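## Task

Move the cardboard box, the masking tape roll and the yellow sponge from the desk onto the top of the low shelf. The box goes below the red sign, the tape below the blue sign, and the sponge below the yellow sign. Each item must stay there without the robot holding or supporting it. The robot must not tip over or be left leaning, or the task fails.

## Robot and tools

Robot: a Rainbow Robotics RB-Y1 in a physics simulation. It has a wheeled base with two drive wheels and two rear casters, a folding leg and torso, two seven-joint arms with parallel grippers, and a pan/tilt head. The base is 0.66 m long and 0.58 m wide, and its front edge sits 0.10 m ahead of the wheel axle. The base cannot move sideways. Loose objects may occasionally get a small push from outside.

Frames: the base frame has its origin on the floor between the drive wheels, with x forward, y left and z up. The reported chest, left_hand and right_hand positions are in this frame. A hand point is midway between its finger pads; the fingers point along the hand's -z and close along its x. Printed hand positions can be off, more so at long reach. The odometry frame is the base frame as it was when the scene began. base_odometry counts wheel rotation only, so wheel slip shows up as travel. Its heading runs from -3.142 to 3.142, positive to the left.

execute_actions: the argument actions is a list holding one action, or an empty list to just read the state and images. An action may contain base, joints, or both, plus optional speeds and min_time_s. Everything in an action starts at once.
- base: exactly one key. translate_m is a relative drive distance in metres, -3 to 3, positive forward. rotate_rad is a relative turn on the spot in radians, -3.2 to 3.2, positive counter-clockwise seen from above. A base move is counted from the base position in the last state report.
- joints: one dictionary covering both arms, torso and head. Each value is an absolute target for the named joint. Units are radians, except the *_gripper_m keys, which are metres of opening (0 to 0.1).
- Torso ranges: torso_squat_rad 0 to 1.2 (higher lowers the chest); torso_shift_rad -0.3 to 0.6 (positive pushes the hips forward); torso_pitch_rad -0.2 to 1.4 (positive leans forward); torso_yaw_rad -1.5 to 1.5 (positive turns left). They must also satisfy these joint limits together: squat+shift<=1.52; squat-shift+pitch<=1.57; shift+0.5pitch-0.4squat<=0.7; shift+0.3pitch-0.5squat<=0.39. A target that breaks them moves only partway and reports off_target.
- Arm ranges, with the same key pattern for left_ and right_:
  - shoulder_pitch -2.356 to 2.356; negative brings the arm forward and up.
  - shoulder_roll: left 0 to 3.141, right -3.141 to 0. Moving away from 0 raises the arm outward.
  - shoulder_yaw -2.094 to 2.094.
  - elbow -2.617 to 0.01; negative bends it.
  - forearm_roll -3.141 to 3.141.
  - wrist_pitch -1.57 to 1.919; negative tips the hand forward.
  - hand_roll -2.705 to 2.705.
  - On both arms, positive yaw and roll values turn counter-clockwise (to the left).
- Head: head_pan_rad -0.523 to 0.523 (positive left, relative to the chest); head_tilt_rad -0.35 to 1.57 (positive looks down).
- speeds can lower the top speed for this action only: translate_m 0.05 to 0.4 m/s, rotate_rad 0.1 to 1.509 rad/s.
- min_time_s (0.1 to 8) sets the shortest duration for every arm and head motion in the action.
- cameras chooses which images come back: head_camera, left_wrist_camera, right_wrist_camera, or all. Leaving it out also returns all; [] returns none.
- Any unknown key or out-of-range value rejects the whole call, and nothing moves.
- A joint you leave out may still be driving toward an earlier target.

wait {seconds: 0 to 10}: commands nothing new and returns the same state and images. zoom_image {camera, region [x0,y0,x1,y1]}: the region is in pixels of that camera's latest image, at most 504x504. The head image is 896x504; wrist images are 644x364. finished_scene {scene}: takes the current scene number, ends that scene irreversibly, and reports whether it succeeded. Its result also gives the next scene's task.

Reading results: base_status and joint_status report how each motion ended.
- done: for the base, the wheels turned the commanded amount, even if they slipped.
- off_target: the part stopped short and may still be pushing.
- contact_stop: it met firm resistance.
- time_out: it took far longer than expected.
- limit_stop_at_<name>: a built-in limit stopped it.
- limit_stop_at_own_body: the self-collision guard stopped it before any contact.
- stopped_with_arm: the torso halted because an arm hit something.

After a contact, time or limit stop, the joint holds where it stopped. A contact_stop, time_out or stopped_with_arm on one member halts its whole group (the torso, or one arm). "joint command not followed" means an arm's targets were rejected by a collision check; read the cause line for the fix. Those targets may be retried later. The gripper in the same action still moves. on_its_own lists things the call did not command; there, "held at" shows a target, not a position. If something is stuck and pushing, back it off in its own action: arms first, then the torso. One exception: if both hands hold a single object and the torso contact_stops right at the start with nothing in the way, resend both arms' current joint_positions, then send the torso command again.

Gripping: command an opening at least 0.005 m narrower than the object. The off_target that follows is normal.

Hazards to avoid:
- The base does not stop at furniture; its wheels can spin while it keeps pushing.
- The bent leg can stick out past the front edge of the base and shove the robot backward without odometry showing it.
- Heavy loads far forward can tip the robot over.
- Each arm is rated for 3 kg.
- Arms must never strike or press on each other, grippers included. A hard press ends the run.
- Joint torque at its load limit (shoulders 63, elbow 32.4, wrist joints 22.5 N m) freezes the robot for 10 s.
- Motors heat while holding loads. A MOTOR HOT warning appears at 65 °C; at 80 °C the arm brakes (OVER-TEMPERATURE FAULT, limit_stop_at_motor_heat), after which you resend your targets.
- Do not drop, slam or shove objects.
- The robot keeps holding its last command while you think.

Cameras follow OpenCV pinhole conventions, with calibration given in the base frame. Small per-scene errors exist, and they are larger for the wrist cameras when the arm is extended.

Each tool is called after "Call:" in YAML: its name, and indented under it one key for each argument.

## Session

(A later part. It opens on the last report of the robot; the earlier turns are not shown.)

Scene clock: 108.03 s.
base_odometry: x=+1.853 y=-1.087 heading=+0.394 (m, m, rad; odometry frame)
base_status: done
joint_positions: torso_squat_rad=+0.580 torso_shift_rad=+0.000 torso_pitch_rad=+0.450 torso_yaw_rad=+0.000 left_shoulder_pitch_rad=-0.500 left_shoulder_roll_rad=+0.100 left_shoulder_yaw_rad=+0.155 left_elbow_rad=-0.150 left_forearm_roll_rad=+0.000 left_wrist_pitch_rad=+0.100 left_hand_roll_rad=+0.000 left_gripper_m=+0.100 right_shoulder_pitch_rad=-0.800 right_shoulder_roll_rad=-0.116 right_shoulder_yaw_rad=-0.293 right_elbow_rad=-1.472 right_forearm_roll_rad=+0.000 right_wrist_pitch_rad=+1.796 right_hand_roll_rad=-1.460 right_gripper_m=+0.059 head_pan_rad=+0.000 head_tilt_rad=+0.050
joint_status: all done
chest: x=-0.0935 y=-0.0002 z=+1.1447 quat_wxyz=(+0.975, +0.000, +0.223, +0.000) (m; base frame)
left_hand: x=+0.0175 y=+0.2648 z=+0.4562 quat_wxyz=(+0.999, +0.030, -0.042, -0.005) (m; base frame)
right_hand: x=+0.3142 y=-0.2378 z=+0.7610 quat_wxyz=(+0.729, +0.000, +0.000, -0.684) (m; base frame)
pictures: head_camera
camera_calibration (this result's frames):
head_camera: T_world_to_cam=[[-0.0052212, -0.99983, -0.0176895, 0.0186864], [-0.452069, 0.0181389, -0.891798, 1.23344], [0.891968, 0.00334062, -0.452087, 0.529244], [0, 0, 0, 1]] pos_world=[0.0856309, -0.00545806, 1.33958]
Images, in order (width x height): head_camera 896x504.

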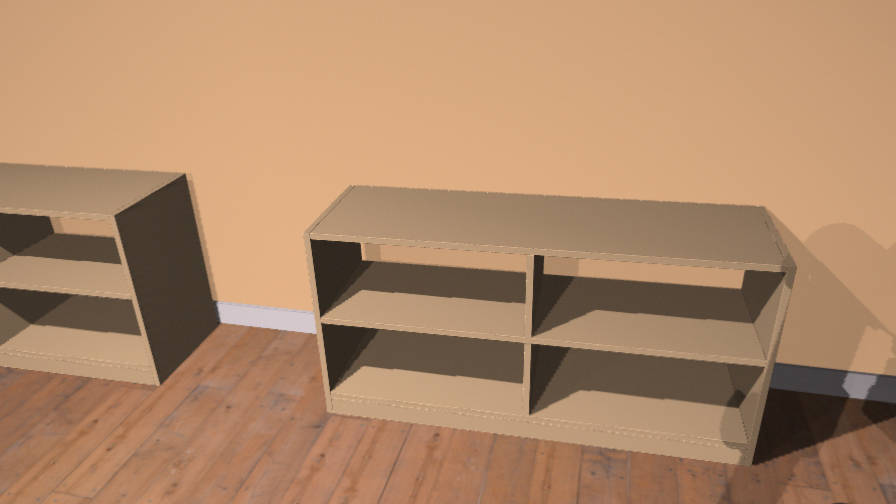

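Call:
execute_actions:
  actions:
    - {"base":{"translate_m":1.35},"joints":{"head_tilt_rad":0.75,"torso_squat_rad":0.62,"right_shoulder_pitch_rad":-1.078,"right_shoulder_roll_rad":-0.179,"right_shoulder_yaw_rad":-0.306,"right_elbow_rad":-0.814,"right_wrist_pitch_rad":1.416,"right_hand_roll_rad":-1.75},"min_time_s":2.5}
  cameras: []

Call:
execute_actions:
  actions:
    - {"joints":{"torso_squat_rad":0.706}}
  cameras: ["head_camera","right_wrist_camera"]

Scene clock: 119.60 s.
base_odometry: x=+3.099 y=-0.568 heading=+0.395 (m, m, rad; odometry frame)
base_status: done
joint_positions: torso_squat_rad=+0.620 torso_shift_rad=+0.000 torso_pitch_rad=+0.450 torso_yaw_rad=+0.000 left_shoulder_pitch_rad=-0.500 left_shoulder_roll_rad=+0.100 left_shoulder_yaw_rad=+0.155 left_elbow_rad=-0.150 left_forearm_roll_rad=+0.000 left_wrist_pitch_rad=+0.100 left_hand_roll_rad=+0.000 left_gripper_m=+0.100 right_shoulder_pitch_rad=-1.078 right_shoulder_roll_rad=-0.179 right_shoulder_yaw_rad=-0.306 right_elbow_rad=-0.814 right_forearm_roll_rad=+0.000 right_wrist_pitch_rad=+1.416 right_hand_roll_rad=-1.750 right_gripper_m=+0.059 head_pan_rad=+0.000 head_tilt_rad=+0.750
joint_status: all done
chest: x=-0.0934 y=-0.0002 z=+1.1288 quat_wxyz=(+0.975, +0.000, +0.223, +0.000) (m; base frame)
left_hand: x=+0.0176 y=+0.2648 z=+0.4403 quat_wxyz=(+0.999, +0.030, -0.042, -0.005) (m; base frame)
right_hand: x=+0.3713 y=-0.2202 z=+0.6901 quat_wxyz=(+0.641, +0.000, +0.000, -0.767) (m; base frame)
pictures: none
No camera images: the call's "cameras" was empty. Leave "cameras" out to get every camera's image.

Scene clock: 120.67 s.
base_odometry: x=+3.099 y=-0.568 heading=+0.395 (m, m, rad; odometry frame)
base_status: not commanded
joint_positions: torso_squat_rad=+0.706 torso_shift_rad=+0.000 torso_pitch_rad=+0.450 torso_yaw_rad=+0.000 left_shoulder_pitch_rad=-0.500 left_shoulder_roll_rad=+0.100 left_shoulder_yaw_rad=+0.155 left_elbow_rad=-0.150 left_forearm_roll_rad=+0.000 left_wrist_pitch_rad=+0.100 left_hand_roll_rad=+0.000 left_gripper_m=+0.100 right_shoulder_pitch_rad=-1.078 right_shoulder_roll_rad=-0.179 right_shoulder_yaw_rad=-0.306 right_elbow_rad=-0.814 right_forearm_roll_rad=+0.000 right_wrist_pitch_rad=+1.416 right_hand_roll_rad=-1.750 right_gripper_m=+0.059 head_pan_rad=+0.000 head_tilt_rad=+0.750
joint_status: all done
chest: x=-0.0934 y=-0.0001 z=+1.0918 quat_wxyz=(+0.975, +0.000, +0.223, +0.000) (m; base frame)
left_hand: x=+0.0176 y=+0.2648 z=+0.4033 quat_wxyz=(+0.999, +0.030, -0.042, -0.005) (m; base frame)
right_hand: x=+0.3713 y=-0.2202 z=+0.6531 quat_wxyz=(+0.641, +0.000, +0.000, -0.767) (m; base frame)
pictures: head_camera, right_wrist_camera
camera_calibration (this result's frames):
head_camera: T_world_to_cam=[[-0.0154275, -0.999831, -0.00994961, 0.00814005], [-0.920262, 0.0180895, -0.390884, 0.560256], [0.390998, 0.00312589, -0.920386, 1.1032], [0, 0, 0, 1]] pos_world=[0.0843604, -0.00544456, 1.23444]
right_wrist_camera: T_world_to_cam=[[0.209333, 0.97763, 0.0204711, 0.129115], [0.733211, -0.17078, 0.658207, -0.712729], [0.646979, -0.122775, -0.752559, 0.316483], [0, 0, 0, 1]] pos_world=[0.290795, -0.20909, 0.704652]
Images, in order (width x height): head_camera 896x504, right_wrist_camera 644x364.

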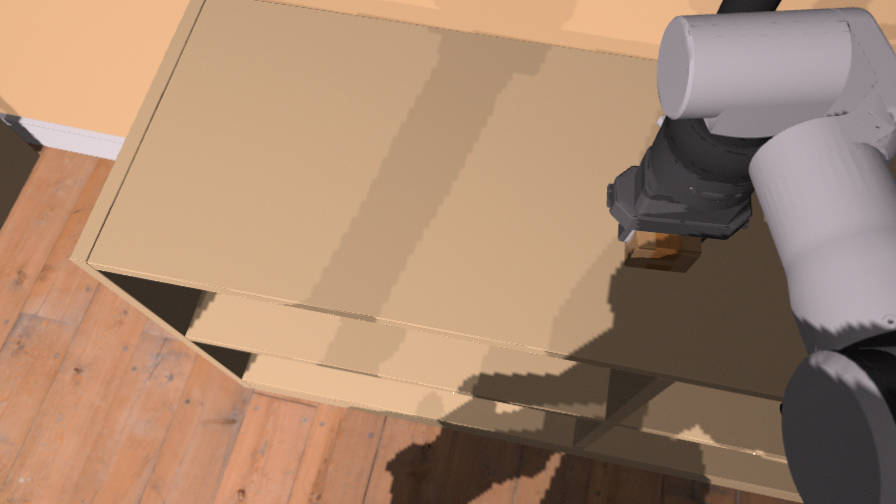

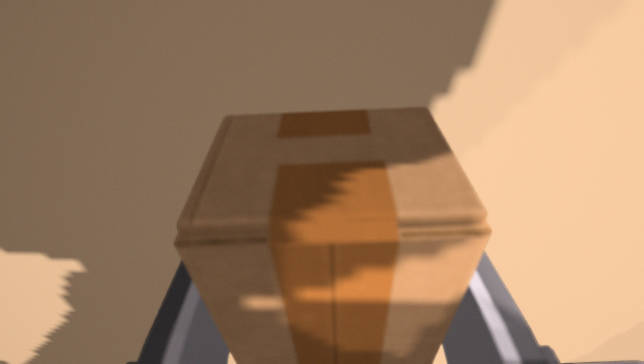

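Call:
execute_actions:
  actions:
    - {"joints":{"torso_squat_rad":0.715}}
  cameras: []

Scene clock: 123.07 s.
base_odometry: x=+3.099 y=-0.568 heading=+0.395 (m, m, rad; odometry frame)
base_status: not commanded
joint_positions: torso_squat_rad=+0.715 torso_shift_rad=+0.000 torso_pitch_rad=+0.449 torso_yaw_rad=+0.000 left_shoulder_pitch_rad=-0.500 left_shoulder_roll_rad=+0.100 left_shoulder_yaw_rad=+0.155 left_elbow_rad=-0.150 left_forearm_roll_rad=+0.000 left_wrist_pitch_rad=+0.100 left_hand_roll_rad=+0.000 left_gripper_m=+0.100 right_shoulder_pitch_rad=-1.080 right_shoulder_roll_rad=-0.179 right_shoulder_yaw_rad=-0.306 right_elbow_rad=-0.815 right_forearm_roll_rad=+0.000 right_wrist_pitch_rad=+1.417 right_hand_roll_rad=-1.750 right_gripper_m=+0.059 head_pan_rad=+0.000 head_tilt_rad=+0.750
joint_status: all done
chest: x=-0.0940 y=+0.0000 z=+1.0878 quat_wxyz=(+0.975, +0.000, +0.223, +0.000) (m; base frame)
left_hand: x=+0.0178 y=+0.2647 z=+0.3994 quat_wxyz=(+0.999, +0.030, -0.043, -0.005) (m; base frame)
right_hand: x=+0.3722 y=-0.2201 z=+0.6507 quat_wxyz=(+0.641, +0.001, -0.001, -0.767) (m; base frame)
pictures: none
No camera images: the call's "cameras" was empty. Leave "cameras" out to get every camera's image.

Call:
execute_actions:
  actions:
    - {"joints":{"right_gripper_m":0.1}}
  cameras: []

Call:
execute_actions:
  actions:
    - {"joints":{"torso_squat_rad":0.57}}
  cameras: []

Call:
execute_actions:
  actions:
    - {"base":{"translate_m":-0.5},"joints":{"head_tilt_rad":0.4,"torso_squat_rad":0.25}}
  cameras: ["head_camera"]

Call:
execute_actions:
  actions:
    - {"base":{"rotate_rad":2.84},"joints":{"head_tilt_rad":-0.2,"right_shoulder_pitch_rad":-0.5,"right_shoulder_roll_rad":-0.1,"right_shoulder_yaw_rad":-0.155,"right_elbow_rad":-0.15,"right_wrist_pitch_rad":0.1,"right_hand_roll_rad":0},"min_time_s":3}
  cameras: ["head_camera"]

Scene clock: 132.63 s.
base_odometry: x=+3.099 y=-0.568 heading=+0.395 (m, m, rad; odometry frame)
base_status: not commanded
joint_positions: torso_squat_rad=+0.715 torso_shift_rad=+0.000 torso_pitch_rad=+0.450 torso_yaw_rad=+0.000 left_shoulder_pitch_rad=-0.500 left_shoulder_roll_rad=+0.100 left_shoulder_yaw_rad=+0.155 left_elbow_rad=-0.150 left_forearm_roll_rad=+0.000 left_wrist_pitch_rad=+0.100 left_hand_roll_rad=+0.000 left_gripper_m=+0.100 right_shoulder_pitch_rad=-1.078 right_shoulder_roll_rad=-0.179 right_shoulder_yaw_rad=-0.306 right_elbow_rad=-0.814 right_forearm_roll_rad=+0.000 right_wrist_pitch_rad=+1.416 right_hand_roll_rad=-1.750 right_gripper_m=+0.099 head_pan_rad=+0.000 head_tilt_rad=+0.750
joint_status: all done
chest: x=-0.0935 y=-0.0001 z=+1.0877 quat_wxyz=(+0.975, +0.000, +0.223, +0.000) (m; base frame)
left_hand: x=+0.0176 y=+0.2647 z=+0.3992 quat_wxyz=(+0.999, +0.030, -0.042, -0.005) (m; base frame)
right_hand: x=+0.3715 y=-0.2204 z=+0.6494 quat_wxyz=(+0.641, +0.000, +0.000, -0.767) (m; base frame)
pictures: none
No camera images: the call's "cameras" was empty. Leave "cameras" out to get every camera's image.

Scene clock: 133.93 s.
base_odometry: x=+3.099 y=-0.568 heading=+0.395 (m, m, rad; odometry frame)
base_status: not commanded
joint_positions: torso_squat_rad=+0.570 torso_shift_rad=+0.000 torso_pitch_rad=+0.450 torso_yaw_rad=+0.000 left_shoulder_pitch_rad=-0.500 left_shoulder_roll_rad=+0.100 left_shoulder_yaw_rad=+0.155 left_elbow_rad=-0.150 left_forearm_roll_rad=+0.000 left_wrist_pitch_rad=+0.100 left_hand_roll_rad=+0.000 left_gripper_m=+0.100 right_shoulder_pitch_rad=-1.078 right_shoulder_roll_rad=-0.179 right_shoulder_yaw_rad=-0.306 right_elbow_rad=-0.814 right_forearm_roll_rad=+0.000 right_wrist_pitch_rad=+1.416 right_hand_roll_rad=-1.750 right_gripper_m=+0.099 head_pan_rad=+0.000 head_tilt_rad=+0.750
joint_status: all done
chest: x=-0.0934 y=-0.0001 z=+1.1484 quat_wxyz=(+0.975, +0.000, +0.223, +0.000) (m; base frame)
left_hand: x=+0.0176 y=+0.2647 z=+0.4599 quat_wxyz=(+0.999, +0.030, -0.042, -0.005) (m; base frame)
right_hand: x=+0.3714 y=-0.2205 z=+0.7099 quat_wxyz=(+0.641, +0.000, +0.000, -0.767) (m; base frame)
pictures: none
No camera images: the call's "cameras" was empty. Leave "cameras" out to get every camera's image.

Scene clock: 136.93 s.
base_odometry: x=+2.637 y=-0.760 heading=+0.396 (m, m, rad; odometry frame)
base_status: done
joint_positions: torso_squat_rad=+0.250 torso_shift_rad=+0.000 torso_pitch_rad=+0.450 torso_yaw_rad=+0.000 left_shoulder_pitch_rad=-0.500 left_shoulder_roll_rad=+0.100 left_shoulder_yaw_rad=+0.155 left_elbow_rad=-0.150 left_forearm_roll_rad=+0.000 left_wrist_pitch_rad=+0.100 left_hand_roll_rad=+0.000 left_gripper_m=+0.100 right_shoulder_pitch_rad=-1.078 right_shoulder_roll_rad=-0.179 right_shoulder_yaw_rad=-0.306 right_elbow_rad=-0.814 right_forearm_roll_rad=+0.000 right_wrist_pitch_rad=+1.416 right_hand_roll_rad=-1.750 right_gripper_m=+0.099 head_pan_rad=+0.000 head_tilt_rad=+0.400
joint_status: all done
chest: x=-0.0935 y=-0.0001 z=+1.2374 quat_wxyz=(+0.975, +0.000, +0.223, +0.000) (m; base frame)
left_hand: x=+0.0175 y=+0.2647 z=+0.5488 quat_wxyz=(+0.999, +0.030, -0.042, -0.005) (m; base frame)
right_hand: x=+0.3713 y=-0.2205 z=+0.7988 quat_wxyz=(+0.641, +0.000, +0.000, -0.767) (m; base frame)
pictures: head_camera
camera_calibration (this result's frames):
head_camera: T_world_to_cam=[[-0.0110356, -0.999833, -0.0145515, 0.0160563], [-0.730493, 0.0179985, -0.682683, 1.02543], [0.682831, 0.00309597, -0.73057, 0.96602], [0, 0, 0, 1]] pos_world=[0.0896149, -0.00539327, 1.40602]
Images, in order (width x height): head_camera 896x504.

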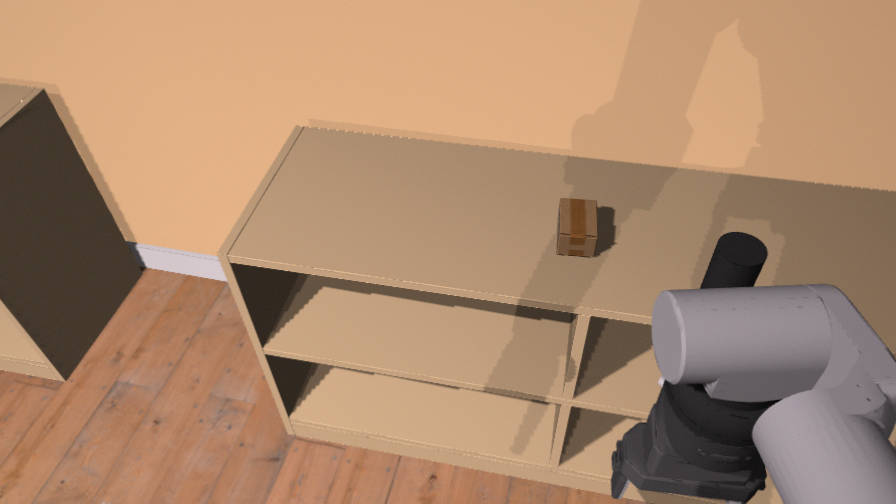

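Scene clock: 142.03 s.
base_odometry: x=+2.637 y=-0.760 heading=-3.048 (m, m, rad; odometry frame)
base_status: done
joint_positions: torso_squat_rad=+0.250 torso_shift_rad=+0.000 torso_pitch_rad=+0.450 torso_yaw_rad=+0.000 left_shoulder_pitch_rad=-0.500 left_shoulder_roll_rad=+0.100 left_shoulder_yaw_rad=+0.155 left_elbow_rad=-0.150 left_forearm_roll_rad=+0.000 left_wrist_pitch_rad=+0.100 left_hand_roll_rad=+0.000 left_gripper_m=+0.100 right_shoulder_pitch_rad=-0.500 right_shoulder_roll_rad=-0.100 right_shoulder_yaw_rad=-0.155 right_elbow_rad=-0.150 right_forearm_roll_rad=+0.000 right_wrist_pitch_rad=+0.100 right_hand_roll_rad=+0.000 right_gripper_m=+0.099 head_pan_rad=+0.000 head_tilt_rad=-0.200
joint_status: all done
chest: x=-0.0935 y=-0.0001 z=+1.2374 quat_wxyz=(+0.975, +0.000, +0.223, +0.000) (m; base frame)
left_hand: x=+0.0175 y=+0.2647 z=+0.5488 quat_wxyz=(+0.999, +0.030, -0.042, -0.005) (m; base frame)
right_hand: x=+0.0177 y=-0.2653 z=+0.5490 quat_wxyz=(+0.999, -0.030, -0.042, +0.005) (m; base frame)
pictures: head_camera
camera_calibration (this result's frames):
head_camera: T_world_to_cam=[[-0.00065895, -0.999831, -0.0183532, 0.0212515], [-0.217399, 0.0180575, -0.975916, 1.43143], [0.976083, 0.00334689, -0.217374, 0.239553], [0, 0, 0, 1]] pos_world=[0.0773814, -0.00540184, 1.44942]
Images, in order (width x height): head_camera 896x504.

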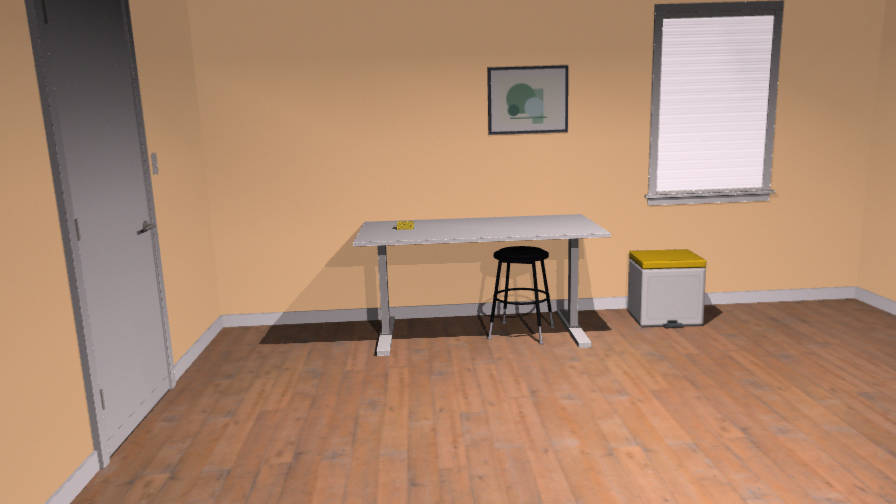

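Call:
execute_actions:
  actions:
    - {"base":{"translate_m":3.0},"joints":{"head_tilt_rad":0.2,"right_shoulder_pitch_rad":-0.8,"right_shoulder_roll_rad":-0.116,"right_shoulder_yaw_rad":-0.293,"right_elbow_rad":-1.55,"right_wrist_pitch_rad":1.5,"left_shoulder_pitch_rad":-0.8,"left_shoulder_roll_rad":0.116,"left_shoulder_yaw_rad":0.293,"left_elbow_rad":-1.472,"left_wrist_pitch_rad":1.796},"min_time_s":7}
  cameras: ["head_camera"]

Scene clock: 155.63 s.
base_odometry: x=-0.350 y=-1.043 heading=-3.047 (m, m, rad; odometry frame)
base_status: done
joint_positions: torso_squat_rad=+0.250 torso_shift_rad=+0.000 torso_pitch_rad=+0.450 torso_yaw_rad=+0.000 left_shoulder_pitch_rad=-0.800 left_shoulder_roll_rad=+0.116 left_shoulder_yaw_rad=+0.293 left_elbow_rad=-1.472 left_forearm_roll_rad=+0.000 left_wrist_pitch_rad=+1.796 left_hand_roll_rad=+0.000 left_gripper_m=+0.100 right_shoulder_pitch_rad=-0.800 right_shoulder_roll_rad=-0.116 right_shoulder_yaw_rad=-0.293 right_elbow_rad=-1.550 right_forearm_roll_rad=+0.000 right_wrist_pitch_rad=+1.500 right_hand_roll_rad=+0.000 right_gripper_m=+0.099 head_pan_rad=+0.000 head_tilt_rad=+0.200
joint_status: all done
chest: x=-0.0934 y=-0.0001 z=+1.2374 quat_wxyz=(+0.975, +0.000, +0.223, +0.000) (m; base frame)
left_hand: x=+0.3143 y=+0.2372 z=+0.8537 quat_wxyz=(+1.000, +0.000, +0.000, +0.024) (m; base frame)
right_hand: x=+0.3956 y=-0.2413 z=+0.8894 quat_wxyz=(+0.982, -0.004, -0.185, -0.023) (m; base frame)
pictures: head_camera
camera_calibration (this result's frames):
head_camera: T_world_to_cam=[[-0.00785096, -0.999833, -0.0165259, 0.0187749], [-0.580247, 0.0180146, -0.814242, 1.20866], [0.814403, 0.00319651, -0.580291, 0.752646], [0, 0, 0, 1]] pos_world=[0.0885105, -0.00540752, 1.4212]
Images, in order (width x height): head_camera 896x504.

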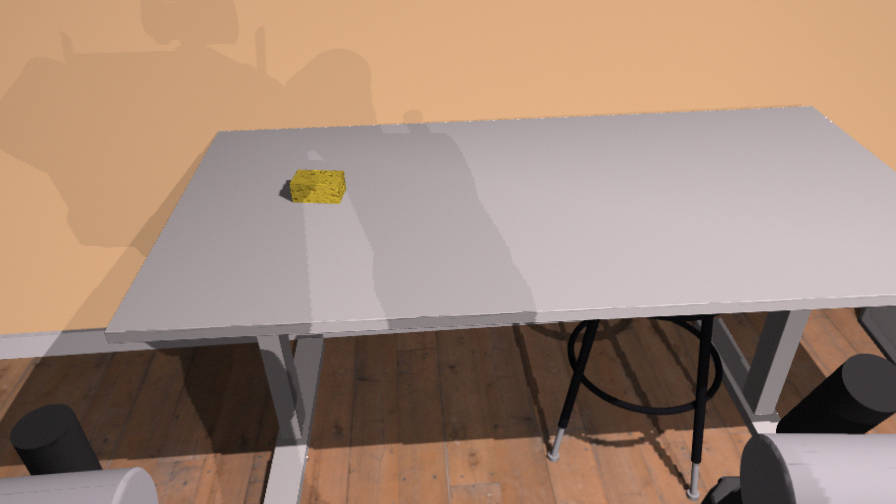

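Call:
execute_actions:
  actions:
    - {"base":{"translate_m":0.9},"joints":{"head_tilt_rad":0.75,"torso_squat_rad":0.3,"left_shoulder_pitch_rad":-1.186,"left_shoulder_roll_rad":0.287,"left_shoulder_yaw_rad":0.4,"left_elbow_rad":-0.768,"left_wrist_pitch_rad":1.508,"left_hand_roll_rad":-0.2},"min_time_s":2}
  cameras: ["head_camera","left_wrist_camera"]

Scene clock: 168.30 s.
base_odometry: x=-1.246 y=-1.128 heading=-3.047 (m, m, rad; odometry frame)
base_status: done
joint_positions: torso_squat_rad=+0.300 torso_shift_rad=+0.000 torso_pitch_rad=+0.450 torso_yaw_rad=+0.000 left_shoulder_pitch_rad=-1.186 left_shoulder_roll_rad=+0.287 left_shoulder_yaw_rad=+0.400 left_elbow_rad=-0.768 left_forearm_roll_rad=+0.000 left_wrist_pitch_rad=+1.508 left_hand_roll_rad=-0.200 left_gripper_m=+0.100 right_shoulder_pitch_rad=-0.800 right_shoulder_roll_rad=-0.116 right_shoulder_yaw_rad=-0.293 right_elbow_rad=-1.550 right_forearm_roll_rad=+0.000 right_wrist_pitch_rad=+1.500 right_hand_roll_rad=+0.000 right_gripper_m=+0.099 head_pan_rad=+0.000 head_tilt_rad=+0.750
joint_status: all done
chest: x=-0.0934 y=-0.0001 z=+1.2279 quat_wxyz=(+0.975, +0.000, +0.223, +0.000) (m; base frame)
left_hand: x=+0.4016 y=+0.2676 z=+0.8396 quat_wxyz=(+0.999, +0.000, +0.000, -0.048) (m; base frame)
right_hand: x=+0.3956 y=-0.2413 z=+0.8800 quat_wxyz=(+0.982, -0.004, -0.185, -0.023) (m; base frame)
pictures: head_camera, left_wrist_camera
camera_calibration (this result's frames):
head_camera: T_world_to_cam=[[-0.0154517, -0.999832, -0.00981009, 0.00933053], [-0.920248, 0.0180574, -0.390918, 0.613462], [0.39103, 0.00298735, -0.920373, 1.22841], [0, 0, 0, 1]] pos_world=[0.0843378, -0.00541826, 1.3705]
left_wrist_camera: T_world_to_cam=[[0.992846, -0.118692, -0.0130211, -0.356448], [-0.0786339, -0.732005, 0.676746, -0.313219], [-0.0898561, -0.670881, -0.736101, 0.918971], [0, 0, 0, 1]] pos_world=[0.411843, 0.344935, 0.883784]
Images, in order (width x height): head_camera 896x504, left_wrist_camera 644x364.

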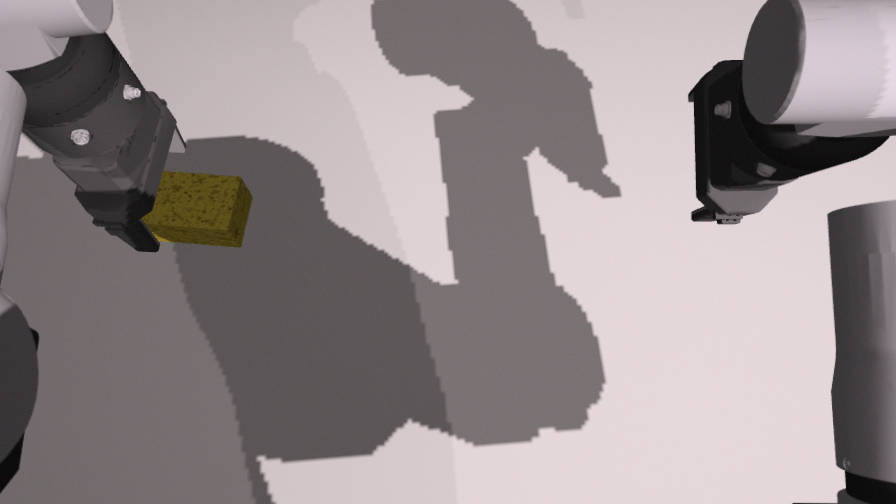

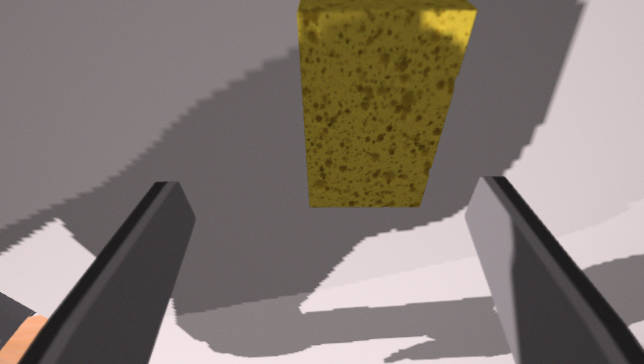

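Call:
execute_actions:
  actions:
    - {"base":{"translate_m":0.018},"joints":{"torso_squat_rad":0.42}}
  cameras: ["left_wrist_camera"]

Scene clock: 173.03 s.
base_odometry: x=-1.264 y=-1.130 heading=-3.046 (m, m, rad; odometry frame)
base_status: done
joint_positions: torso_squat_rad=+0.420 torso_shift_rad=+0.000 torso_pitch_rad=+0.450 torso_yaw_rad=+0.000 left_shoulder_pitch_rad=-1.186 left_shoulder_roll_rad=+0.287 left_shoulder_yaw_rad=+0.400 left_elbow_rad=-0.768 left_forearm_roll_rad=+0.000 left_wrist_pitch_rad=+1.508 left_hand_roll_rad=-0.200 left_gripper_m=+0.100 right_shoulder_pitch_rad=-0.800 right_shoulder_roll_rad=-0.116 right_shoulder_yaw_rad=-0.293 right_elbow_rad=-1.550 right_forearm_roll_rad=+0.000 right_wrist_pitch_rad=+1.500 right_hand_roll_rad=+0.000 right_gripper_m=+0.099 head_pan_rad=+0.000 head_tilt_rad=+0.750
joint_status: all done
chest: x=-0.0935 y=-0.0001 z=+1.1983 quat_wxyz=(+0.975, +0.000, +0.223, +0.000) (m; base frame)
left_hand: x=+0.4016 y=+0.2677 z=+0.8101 quat_wxyz=(+0.999, +0.000, +0.000, -0.048) (m; base frame)
right_hand: x=+0.3956 y=-0.2413 z=+0.8505 quat_wxyz=(+0.982, -0.004, -0.185, -0.023) (m; base frame)
pictures: left_wrist_camera
camera_calibration (this result's frames):
left_wrist_camera: T_world_to_cam=[[0.992848, -0.118678, -0.0129359, -0.356897], [-0.0786824, -0.732011, 0.676734, -0.293205], [-0.0897828, -0.670876, -0.736114, 0.897246], [0, 0, 0, 1]] pos_world=[0.411832, 0.344956, 0.854281]
Images, in order (width x height): left_wrist_camera 644x364.

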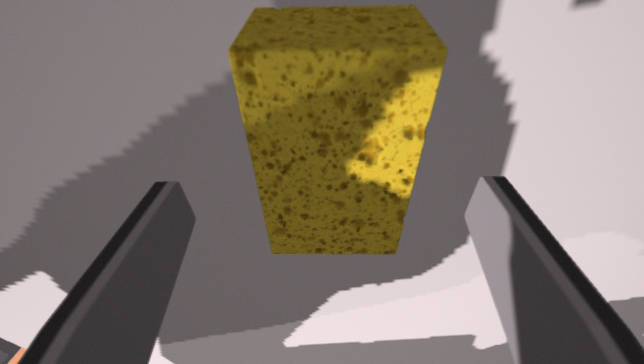

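Call:
execute_actions:
  actions:
    - {"joints":{"torso_squat_rad":0.565}}
  cameras: ["left_wrist_camera"]

Call:
execute_actions:
  actions:
    - {"joints":{"left_gripper_m":0.052}}
  cameras: []

Call:
execute_actions:
  actions:
    - {"joints":{"torso_squat_rad":0.49}}
  cameras: ["left_wrist_camera"]

Call:
execute_actions:
  actions:
    - {"base":{"translate_m":-0.75},"joints":{"torso_squat_rad":0.4,"left_shoulder_pitch_rad":-0.8,"left_shoulder_roll_rad":0.116,"left_shoulder_yaw_rad":0.293,"left_elbow_rad":-1.472,"left_wrist_pitch_rad":1.796},"min_time_s":2.5}
  cameras: []

Call:
execute_actions:
  actions:
    - {"base":{"rotate_rad":-2.72},"joints":{"head_tilt_rad":-0.2,"right_shoulder_pitch_rad":-0.5,"right_shoulder_roll_rad":-0.1,"right_shoulder_yaw_rad":-0.155,"right_elbow_rad":-0.15,"right_wrist_pitch_rad":0.1},"min_time_s":3}
  cameras: ["head_camera","left_wrist_camera"]

Scene clock: 182.77 s.
base_odometry: x=-1.264 y=-1.130 heading=-3.046 (m, m, rad; odometry frame)
base_status: not commanded
joint_positions: torso_squat_rad=+0.565 torso_shift_rad=+0.000 torso_pitch_rad=+0.450 torso_yaw_rad=+0.000 left_shoulder_pitch_rad=-1.186 left_shoulder_roll_rad=+0.287 left_shoulder_yaw_rad=+0.400 left_elbow_rad=-0.768 left_forearm_roll_rad=+0.000 left_wrist_pitch_rad=+1.508 left_hand_roll_rad=-0.200 left_gripper_m=+0.100 right_shoulder_pitch_rad=-0.800 right_shoulder_roll_rad=-0.116 right_shoulder_yaw_rad=-0.293 right_elbow_rad=-1.550 right_forearm_roll_rad=+0.000 right_wrist_pitch_rad=+1.500 right_hand_roll_rad=+0.000 right_gripper_m=+0.099 head_pan_rad=+0.000 head_tilt_rad=+0.750
joint_status: all done
chest: x=-0.0935 y=-0.0001 z=+1.1504 quat_wxyz=(+0.975, +0.000, +0.223, +0.000) (m; base frame)
left_hand: x=+0.4016 y=+0.2677 z=+0.7621 quat_wxyz=(+0.999, +0.000, +0.000, -0.048) (m; base frame)
right_hand: x=+0.3956 y=-0.2413 z=+0.8025 quat_wxyz=(+0.982, -0.004, -0.185, -0.023) (m; base frame)
pictures: left_wrist_camera
camera_calibration (this result's frames):
left_wrist_camera: T_world_to_cam=[[0.992849, -0.118666, -0.0130051, -0.357444], [-0.0786264, -0.732015, 0.676736, -0.260742], [-0.0898253, -0.670874, -0.736111, 0.861958], [0, 0, 0, 1]] pos_world=[0.411812, 0.344982, 0.806302]
Images, in order (width x height): left_wrist_camera 644x364.

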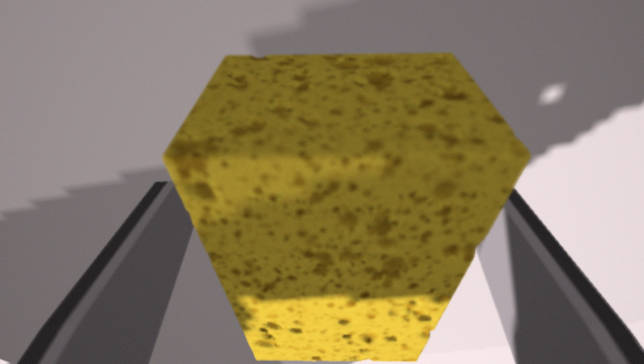

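Scene clock: 183.73 s.
base_odometry: x=-1.264 y=-1.130 heading=-3.046 (m, m, rad; odometry frame)
base_status: not commanded
joint_positions: torso_squat_rad=+0.565 torso_shift_rad=+0.000 torso_pitch_rad=+0.450 torso_yaw_rad=+0.000 left_shoulder_pitch_rad=-1.186 left_shoulder_roll_rad=+0.287 left_shoulder_yaw_rad=+0.400 left_elbow_rad=-0.768 left_forearm_roll_rad=+0.000 left_wrist_pitch_rad=+1.508 left_hand_roll_rad=-0.200 left_gripper_m=+0.059 right_shoulder_pitch_rad=-0.800 right_shoulder_roll_rad=-0.116 right_shoulder_yaw_rad=-0.293 right_elbow_rad=-1.550 right_forearm_roll_rad=+0.000 right_wrist_pitch_rad=+1.500 right_hand_roll_rad=+0.000 right_gripper_m=+0.099 head_pan_rad=+0.000 head_tilt_rad=+0.750
joint_status: left_gripper_m off_target (ended at +0.059, target +0.052)
chest: x=-0.0935 y=-0.0001 z=+1.1504 quat_wxyz=(+0.975, +0.000, +0.223, +0.000) (m; base frame)
left_hand: x=+0.4016 y=+0.2677 z=+0.7621 quat_wxyz=(+0.999, +0.000, +0.000, -0.048) (m; base frame)
right_hand: x=+0.3956 y=-0.2413 z=+0.8025 quat_wxyz=(+0.982, -0.004, -0.185, -0.023) (m; base frame)
pictures: none
No camera images: the call's "cameras" was empty. Leave "cameras" out to get every camera's image.

Scene clock: 184.73 s.
base_odometry: x=-1.264 y=-1.130 heading=-3.046 (m, m, rad; odometry frame)
base_status: not commanded
joint_positions: torso_squat_rad=+0.490 torso_shift_rad=+0.000 torso_pitch_rad=+0.450 torso_yaw_rad=+0.000 left_shoulder_pitch_rad=-1.186 left_shoulder_roll_rad=+0.287 left_shoulder_yaw_rad=+0.400 left_elbow_rad=-0.768 left_forearm_roll_rad=+0.000 left_wrist_pitch_rad=+1.508 left_hand_roll_rad=-0.200 left_gripper_m=+0.059 right_shoulder_pitch_rad=-0.800 right_shoulder_roll_rad=-0.116 right_shoulder_yaw_rad=-0.293 right_elbow_rad=-1.550 right_forearm_roll_rad=+0.000 right_wrist_pitch_rad=+1.500 right_hand_roll_rad=+0.000 right_gripper_m=+0.099 head_pan_rad=+0.000 head_tilt_rad=+0.750
joint_status: all done
chest: x=-0.0935 y=-0.0001 z=+1.1768 quat_wxyz=(+0.975, +0.000, +0.223, +0.000) (m; base frame)
left_hand: x=+0.4016 y=+0.2677 z=+0.7885 quat_wxyz=(+0.999, +0.000, +0.000, -0.048) (m; base frame)
right_hand: x=+0.3956 y=-0.2413 z=+0.8289 quat_wxyz=(+0.982, -0.004, -0.185, -0.023) (m; base frame)
pictures: left_wrist_camera
camera_calibration (this result's frames):
left_wrist_camera: T_world_to_cam=[[0.992848, -0.118661, -0.0131163, -0.357], [-0.0785473, -0.732016, 0.676744, -0.278608], [-0.0899045, -0.670874, -0.736102, 0.881361], [0, 0, 0, 1]] pos_world=[0.411801, 0.344975, 0.832635]
Images, in order (width x height): left_wrist_camera 644x364.

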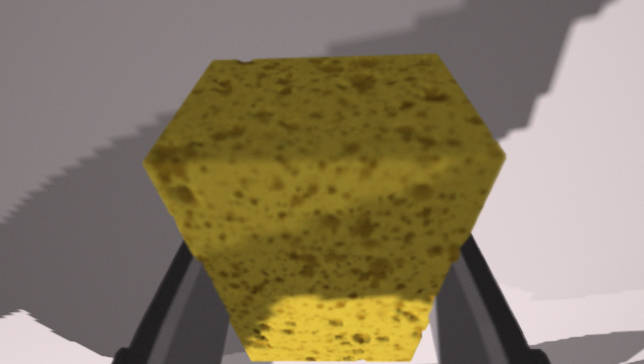

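Scene clock: 188.37 s.
base_odometry: x=-0.517 y=-1.058 heading=-3.046 (m, m, rad; odometry frame)
base_status: done
joint_positions: torso_squat_rad=+0.400 torso_shift_rad=+0.000 torso_pitch_rad=+0.450 torso_yaw_rad=+0.000 left_shoulder_pitch_rad=-0.800 left_shoulder_roll_rad=+0.116 left_shoulder_yaw_rad=+0.293 left_elbow_rad=-1.472 left_forearm_roll_rad=+0.000 left_wrist_pitch_rad=+1.796 left_hand_roll_rad=-0.200 left_gripper_m=+0.059 right_shoulder_pitch_rad=-0.800 right_shoulder_roll_rad=-0.116 right_shoulder_yaw_rad=-0.293 right_elbow_rad=-1.550 right_forearm_roll_rad=+0.000 right_wrist_pitch_rad=+1.500 right_hand_roll_rad=+0.000 right_gripper_m=+0.099 head_pan_rad=+0.000 head_tilt_rad=+0.750
joint_status: all done
chest: x=-0.0935 y=-0.0001 z=+1.2039 quat_wxyz=(+0.975, +0.000, +0.223, +0.000) (m; base frame)
left_hand: x=+0.3143 y=+0.2377 z=+0.8203 quat_wxyz=(+0.997, +0.000, +0.000, -0.076) (m; base frame)
right_hand: x=+0.3955 y=-0.2414 z=+0.8560 quat_wxyz=(+0.982, -0.004, -0.185, -0.023) (m; base frame)
pictures: none
No camera images: the call's "cameras" was empty. Leave "cameras" out to get every camera's image.

Scene clock: 193.33 s.
base_odometry: x=-0.517 y=-1.058 heading=+0.518 (m, m, rad; odometry frame)
base_status: done
joint_positions: torso_squat_rad=+0.400 torso_shift_rad=+0.000 torso_pitch_rad=+0.450 torso_yaw_rad=+0.000 left_shoulder_pitch_rad=-0.800 left_shoulder_roll_rad=+0.116 left_shoulder_yaw_rad=+0.293 left_elbow_rad=-1.472 left_forearm_roll_rad=+0.000 left_wrist_pitch_rad=+1.796 left_hand_roll_rad=-0.200 left_gripper_m=+0.059 right_shoulder_pitch_rad=-0.500 right_shoulder_roll_rad=-0.100 right_shoulder_yaw_rad=-0.155 right_elbow_rad=-0.150 right_forearm_roll_rad=+0.000 right_wrist_pitch_rad=+0.100 right_hand_roll_rad=+0.000 right_gripper_m=+0.099 head_pan_rad=+0.000 head_tilt_rad=-0.200
joint_status: all done
chest: x=-0.0935 y=-0.0001 z=+1.2039 quat_wxyz=(+0.975, +0.000, +0.223, +0.000) (m; base frame)
left_hand: x=+0.3143 y=+0.2377 z=+0.8203 quat_wxyz=(+0.997, +0.000, +0.000, -0.076) (m; base frame)
right_hand: x=+0.0176 y=-0.2653 z=+0.5155 quat_wxyz=(+0.999, -0.030, -0.042, +0.005) (m; base frame)
pictures: head_camera, left_wrist_camera
camera_calibration (this result's frames):
head_camera: T_world_to_cam=[[-0.000646793, -0.999831, -0.0183861, 0.0206765], [-0.217346, 0.0180871, -0.975927, 1.39876], [0.976094, 0.00336492, -0.217321, 0.232225], [0, 0, 0, 1]] pos_world=[0.0773551, -0.00540786, 1.41593]
left_wrist_camera: T_world_to_cam=[[0.984767, -0.173306, -0.0141296, -0.257105], [-0.1181, -0.72628, 0.677178, -0.318222], [-0.127621, -0.665193, -0.735684, 0.886978], [0, 0, 0, 1]] pos_world=[0.328804, 0.314336, 0.864396]
Images, in order (width x height): head_camera 896x504, left_wrist_camera 644x364.

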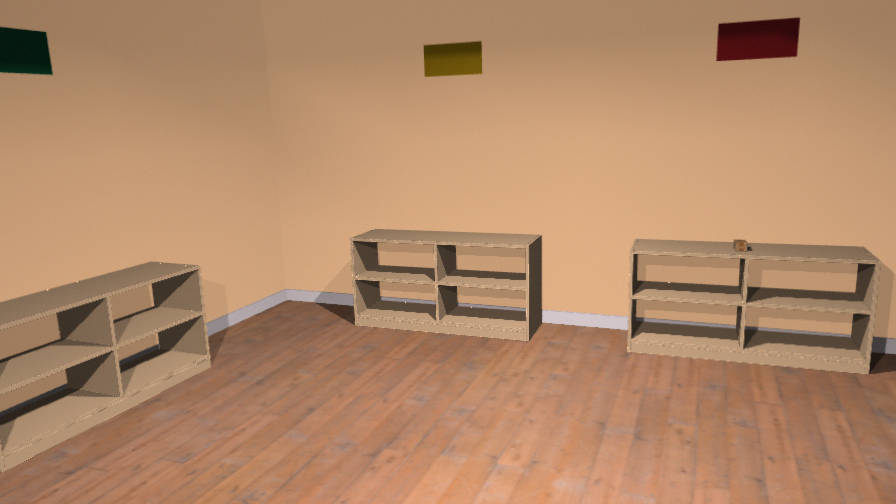

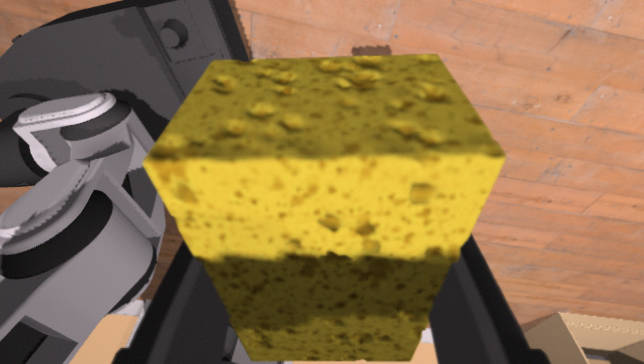

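Call:
execute_actions:
  actions:
    - {"joints":{"head_pan_rad":-0.5}}
  cameras: ["head_camera"]

Call:
execute_actions:
  actions:
    - {"base":{"translate_m":3.0},"joints":{"head_pan_rad":0,"head_tilt_rad":0.25,"left_hand_roll_rad":0}}
  cameras: []

Call:
execute_actions:
  actions:
    - {"base":{"rotate_rad":-0.3},"joints":{"torso_squat_rad":0.6}}
  cameras: ["head_camera"]

Scene clock: 200.37 s.
base_odometry: x=-0.517 y=-1.058 heading=+0.518 (m, m, rad; odometry frame)
base_status: not commanded
joint_positions: torso_squat_rad=+0.400 torso_shift_rad=+0.000 torso_pitch_rad=+0.450 torso_yaw_rad=+0.000 left_shoulder_pitch_rad=-0.800 left_shoulder_roll_rad=+0.116 left_shoulder_yaw_rad=+0.293 left_elbow_rad=-1.472 left_forearm_roll_rad=+0.000 left_wrist_pitch_rad=+1.796 left_hand_roll_rad=-0.200 left_gripper_m=+0.059 right_shoulder_pitch_rad=-0.500 right_shoulder_roll_rad=-0.100 right_shoulder_yaw_rad=-0.155 right_elbow_rad=-0.150 right_forearm_roll_rad=+0.000 right_wrist_pitch_rad=+0.100 right_hand_roll_rad=+0.000 right_gripper_m=+0.099 head_pan_rad=-0.500 head_tilt_rad=-0.200
joint_status: all done
chest: x=-0.0935 y=-0.0001 z=+1.2039 quat_wxyz=(+0.975, +0.000, +0.223, +0.000) (m; base frame)
left_hand: x=+0.3143 y=+0.2377 z=+0.8203 quat_wxyz=(+0.997, +0.000, +0.000, -0.076) (m; base frame)
right_hand: x=+0.0176 y=-0.2653 z=+0.5155 quat_wxyz=(+0.999, -0.030, -0.042, +0.005) (m; base frame)
pictures: head_camera
camera_calibration (this result's frames):
head_camera: T_world_to_cam=[[-0.433038, -0.881046, 0.190358, -0.260467], [-0.234559, -0.093765, -0.967569, 1.38749], [0.870322, -0.463644, -0.166054, 0.163141], [0, 0, 0, 1]] pos_world=[0.0706719, -0.023746, 1.41917]
Images, in order (width x height): head_camera 896x504.

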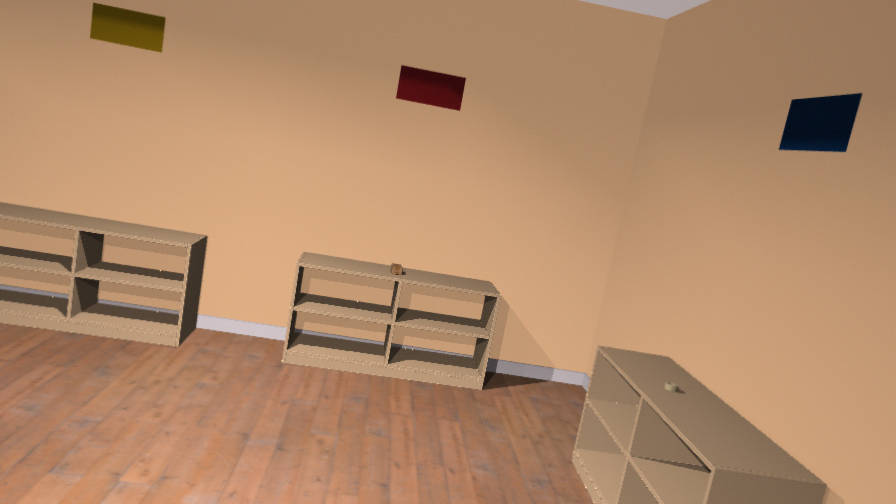

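Scene clock: 209.20 s.
base_odometry: x=+2.090 y=+0.426 heading=+0.518 (m, m, rad; odometry frame)
base_status: done
joint_positions: torso_squat_rad=+0.400 torso_shift_rad=+0.000 torso_pitch_rad=+0.450 torso_yaw_rad=+0.000 left_shoulder_pitch_rad=-0.800 left_shoulder_roll_rad=+0.116 left_shoulder_yaw_rad=+0.293 left_elbow_rad=-1.472 left_forearm_roll_rad=+0.000 left_wrist_pitch_rad=+1.796 left_hand_roll_rad=+0.000 left_gripper_m=+0.059 right_shoulder_pitch_rad=-0.500 right_shoulder_roll_rad=-0.100 right_shoulder_yaw_rad=-0.155 right_elbow_rad=-0.150 right_forearm_roll_rad=+0.000 right_wrist_pitch_rad=+0.100 right_hand_roll_rad=+0.000 right_gripper_m=+0.099 head_pan_rad=+0.000 head_tilt_rad=+0.250
joint_status: all done
chest: x=-0.0934 y=-0.0001 z=+1.2039 quat_wxyz=(+0.975, +0.000, +0.223, +0.000) (m; base frame)
left_hand: x=+0.3144 y=+0.2377 z=+0.8203 quat_wxyz=(+1.000, +0.000, +0.000, +0.024) (m; base frame)
right_hand: x=+0.0178 y=-0.2652 z=+0.5155 quat_wxyz=(+0.999, -0.030, -0.042, +0.005) (m; base frame)
pictures: none
No camera images: the call's "cameras" was empty. Leave "cameras" out to get every camera's image.

Scene clock: 211.07 s.
base_odometry: x=+2.090 y=+0.426 heading=+0.218 (m, m, rad; odometry frame)
base_status: done
joint_positions: torso_squat_rad=+0.600 torso_shift_rad=+0.000 torso_pitch_rad=+0.450 torso_yaw_rad=+0.000 left_shoulder_pitch_rad=-0.800 left_shoulder_roll_rad=+0.116 left_shoulder_yaw_rad=+0.293 left_elbow_rad=-1.472 left_forearm_roll_rad=+0.000 left_wrist_pitch_rad=+1.796 left_hand_roll_rad=+0.000 left_gripper_m=+0.059 right_shoulder_pitch_rad=-0.500 right_shoulder_roll_rad=-0.100 right_shoulder_yaw_rad=-0.155 right_elbow_rad=-0.150 right_forearm_roll_rad=+0.000 right_wrist_pitch_rad=+0.100 right_hand_roll_rad=+0.000 right_gripper_m=+0.099 head_pan_rad=+0.000 head_tilt_rad=+0.250
joint_status: all done
chest: x=-0.0935 y=-0.0001 z=+1.1369 quat_wxyz=(+0.975, +0.000, +0.223, +0.000) (m; base frame)
left_hand: x=+0.3143 y=+0.2377 z=+0.7533 quat_wxyz=(+1.000, +0.000, +0.000, +0.024) (m; base frame)
right_hand: x=+0.0178 y=-0.2651 z=+0.4485 quat_wxyz=(+0.999, -0.030, -0.042, +0.005) (m; base frame)
pictures: head_camera
camera_calibration (this result's frames):
head_camera: T_world_to_cam=[[-0.00867958, -0.999832, -0.0161451, 0.0166382], [-0.620121, 0.018048, -0.784299, 1.08819], [0.784458, 0.00320454, -0.620173, 0.746954], [0, 0, 0, 1]] pos_world=[0.0890006, -0.00539791, 1.31698]
Images, in order (width x height): head_camera 896x504.

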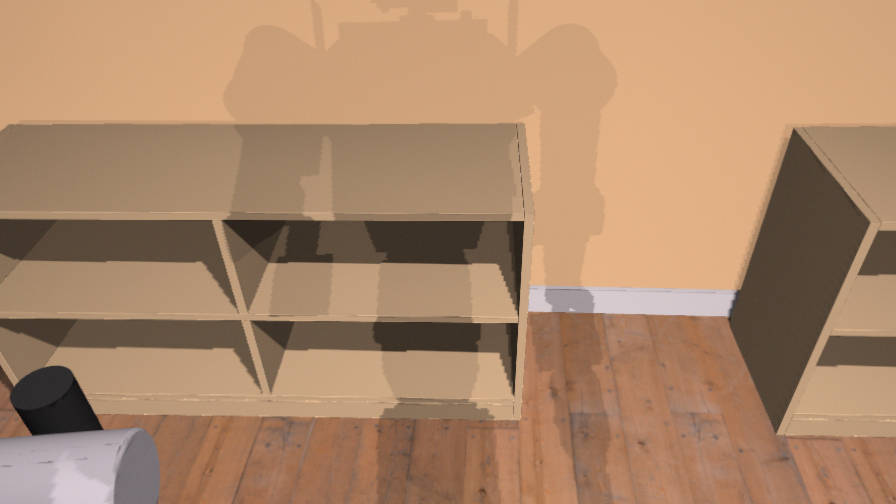

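Call:
execute_actions:
  actions:
    - {"base":{"translate_m":0.91},"joints":{"head_tilt_rad":0.75,"torso_squat_rad":0.62,"left_shoulder_pitch_rad":-1.078,"left_shoulder_roll_rad":0.179,"left_shoulder_yaw_rad":0.306,"left_elbow_rad":-0.814,"left_wrist_pitch_rad":1.416},"min_time_s":1.5}
  cameras: []

Call:
execute_actions:
  actions:
    - {"joints":{"torso_squat_rad":0.714}}
  cameras: ["head_camera","left_wrist_camera"]

Scene clock: 222.40 s.
base_odometry: x=+2.979 y=+0.623 heading=+0.218 (m, m, rad; odometry frame)
base_status: done
joint_positions: torso_squat_rad=+0.620 torso_shift_rad=+0.000 torso_pitch_rad=+0.450 torso_yaw_rad=+0.000 left_shoulder_pitch_rad=-1.078 left_shoulder_roll_rad=+0.179 left_shoulder_yaw_rad=+0.306 left_elbow_rad=-0.814 left_forearm_roll_rad=+0.000 left_wrist_pitch_rad=+1.416 left_hand_roll_rad=+0.000 left_gripper_m=+0.059 right_shoulder_pitch_rad=-0.500 right_shoulder_roll_rad=-0.100 right_shoulder_yaw_rad=-0.155 right_elbow_rad=-0.150 right_forearm_roll_rad=+0.000 right_wrist_pitch_rad=+0.100 right_hand_roll_rad=+0.000 right_gripper_m=+0.099 head_pan_rad=+0.000 head_tilt_rad=+0.750
joint_status: all done
chest: x=-0.0934 y=-0.0001 z=+1.1288 quat_wxyz=(+0.975, +0.000, +0.223, +0.000) (m; base frame)
left_hand: x=+0.3715 y=+0.2200 z=+0.6904 quat_wxyz=(+1.000, +0.000, +0.000, +0.000) (m; base frame)
right_hand: x=+0.0178 y=-0.2651 z=+0.4404 quat_wxyz=(+0.999, -0.030, -0.042, +0.005) (m; base frame)
pictures: none
No camera images: the call's "cameras" was empty. Leave "cameras" out to get every camera's image.

Scene clock: 223.47 s.
base_odometry: x=+2.979 y=+0.623 heading=+0.218 (m, m, rad; odometry frame)
base_status: not commanded
joint_positions: torso_squat_rad=+0.714 torso_shift_rad=+0.000 torso_pitch_rad=+0.449 torso_yaw_rad=+0.000 left_shoulder_pitch_rad=-1.079 left_shoulder_roll_rad=+0.179 left_shoulder_yaw_rad=+0.306 left_elbow_rad=-0.815 left_forearm_roll_rad=+0.000 left_wrist_pitch_rad=+1.416 left_hand_roll_rad=+0.000 left_gripper_m=+0.059 right_shoulder_pitch_rad=-0.500 right_shoulder_roll_rad=-0.100 right_shoulder_yaw_rad=-0.155 right_elbow_rad=-0.150 right_forearm_roll_rad=+0.000 right_wrist_pitch_rad=+0.100 right_hand_roll_rad=+0.000 right_gripper_m=+0.099 head_pan_rad=+0.000 head_tilt_rad=+0.750
joint_status: all done
chest: x=-0.0938 y=-0.0001 z=+1.0882 quat_wxyz=(+0.975, +0.000, +0.223, +0.000) (m; base frame)
left_hand: x=+0.3719 y=+0.2200 z=+0.6505 quat_wxyz=(+1.000, +0.000, -0.001, +0.000) (m; base frame)
right_hand: x=+0.0179 y=-0.2651 z=+0.3999 quat_wxyz=(+0.999, -0.030, -0.042, +0.005) (m; base frame)
pictures: head_camera, left_wrist_camera
camera_calibration (this result's frames):
head_camera: T_world_to_cam=[[-0.015421, -0.999832, -0.00994194, 0.00810747], [-0.920001, 0.0180827, -0.391498, 0.559241], [0.391612, 0.00310928, -0.920125, 1.09979], [0, 0, 0, 1]] pos_world=[0.0839359, -0.00542602, 1.23097]
left_wrist_camera: T_world_to_cam=[[0.999673, -0.0227132, -0.0117836, -0.359483], [-0.00875747, -0.736403, 0.676487, -0.247293], [-0.0240427, -0.676162, -0.736361, 0.722022], [0, 0, 0, 1]] pos_world=[0.374559, 0.297931, 0.694724]
Images, in order (width x height): head_camera 896x504, left_wrist_camera 644x364.

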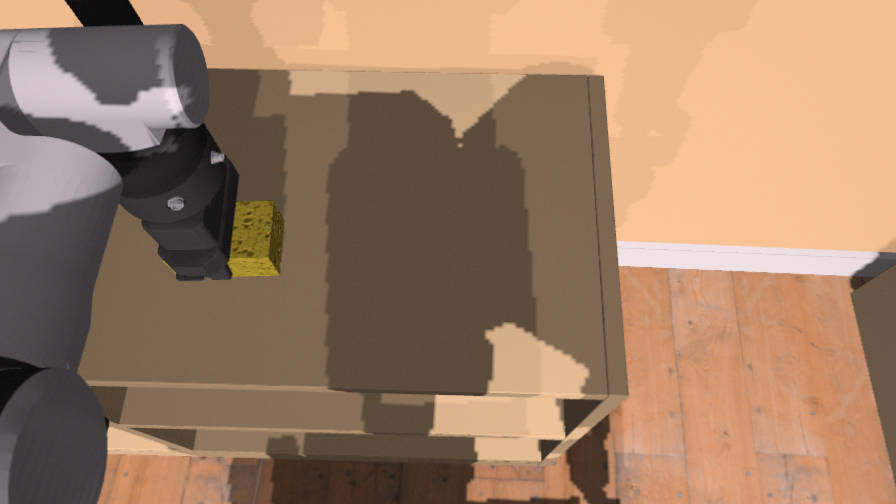

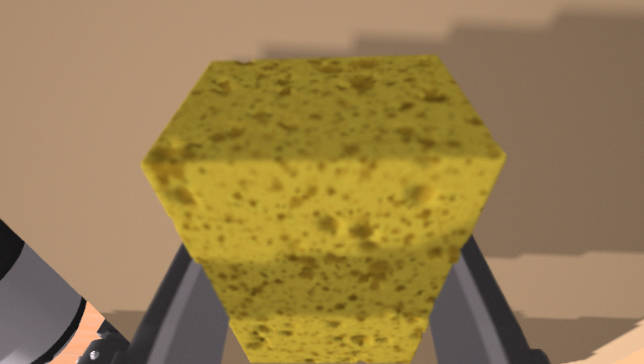

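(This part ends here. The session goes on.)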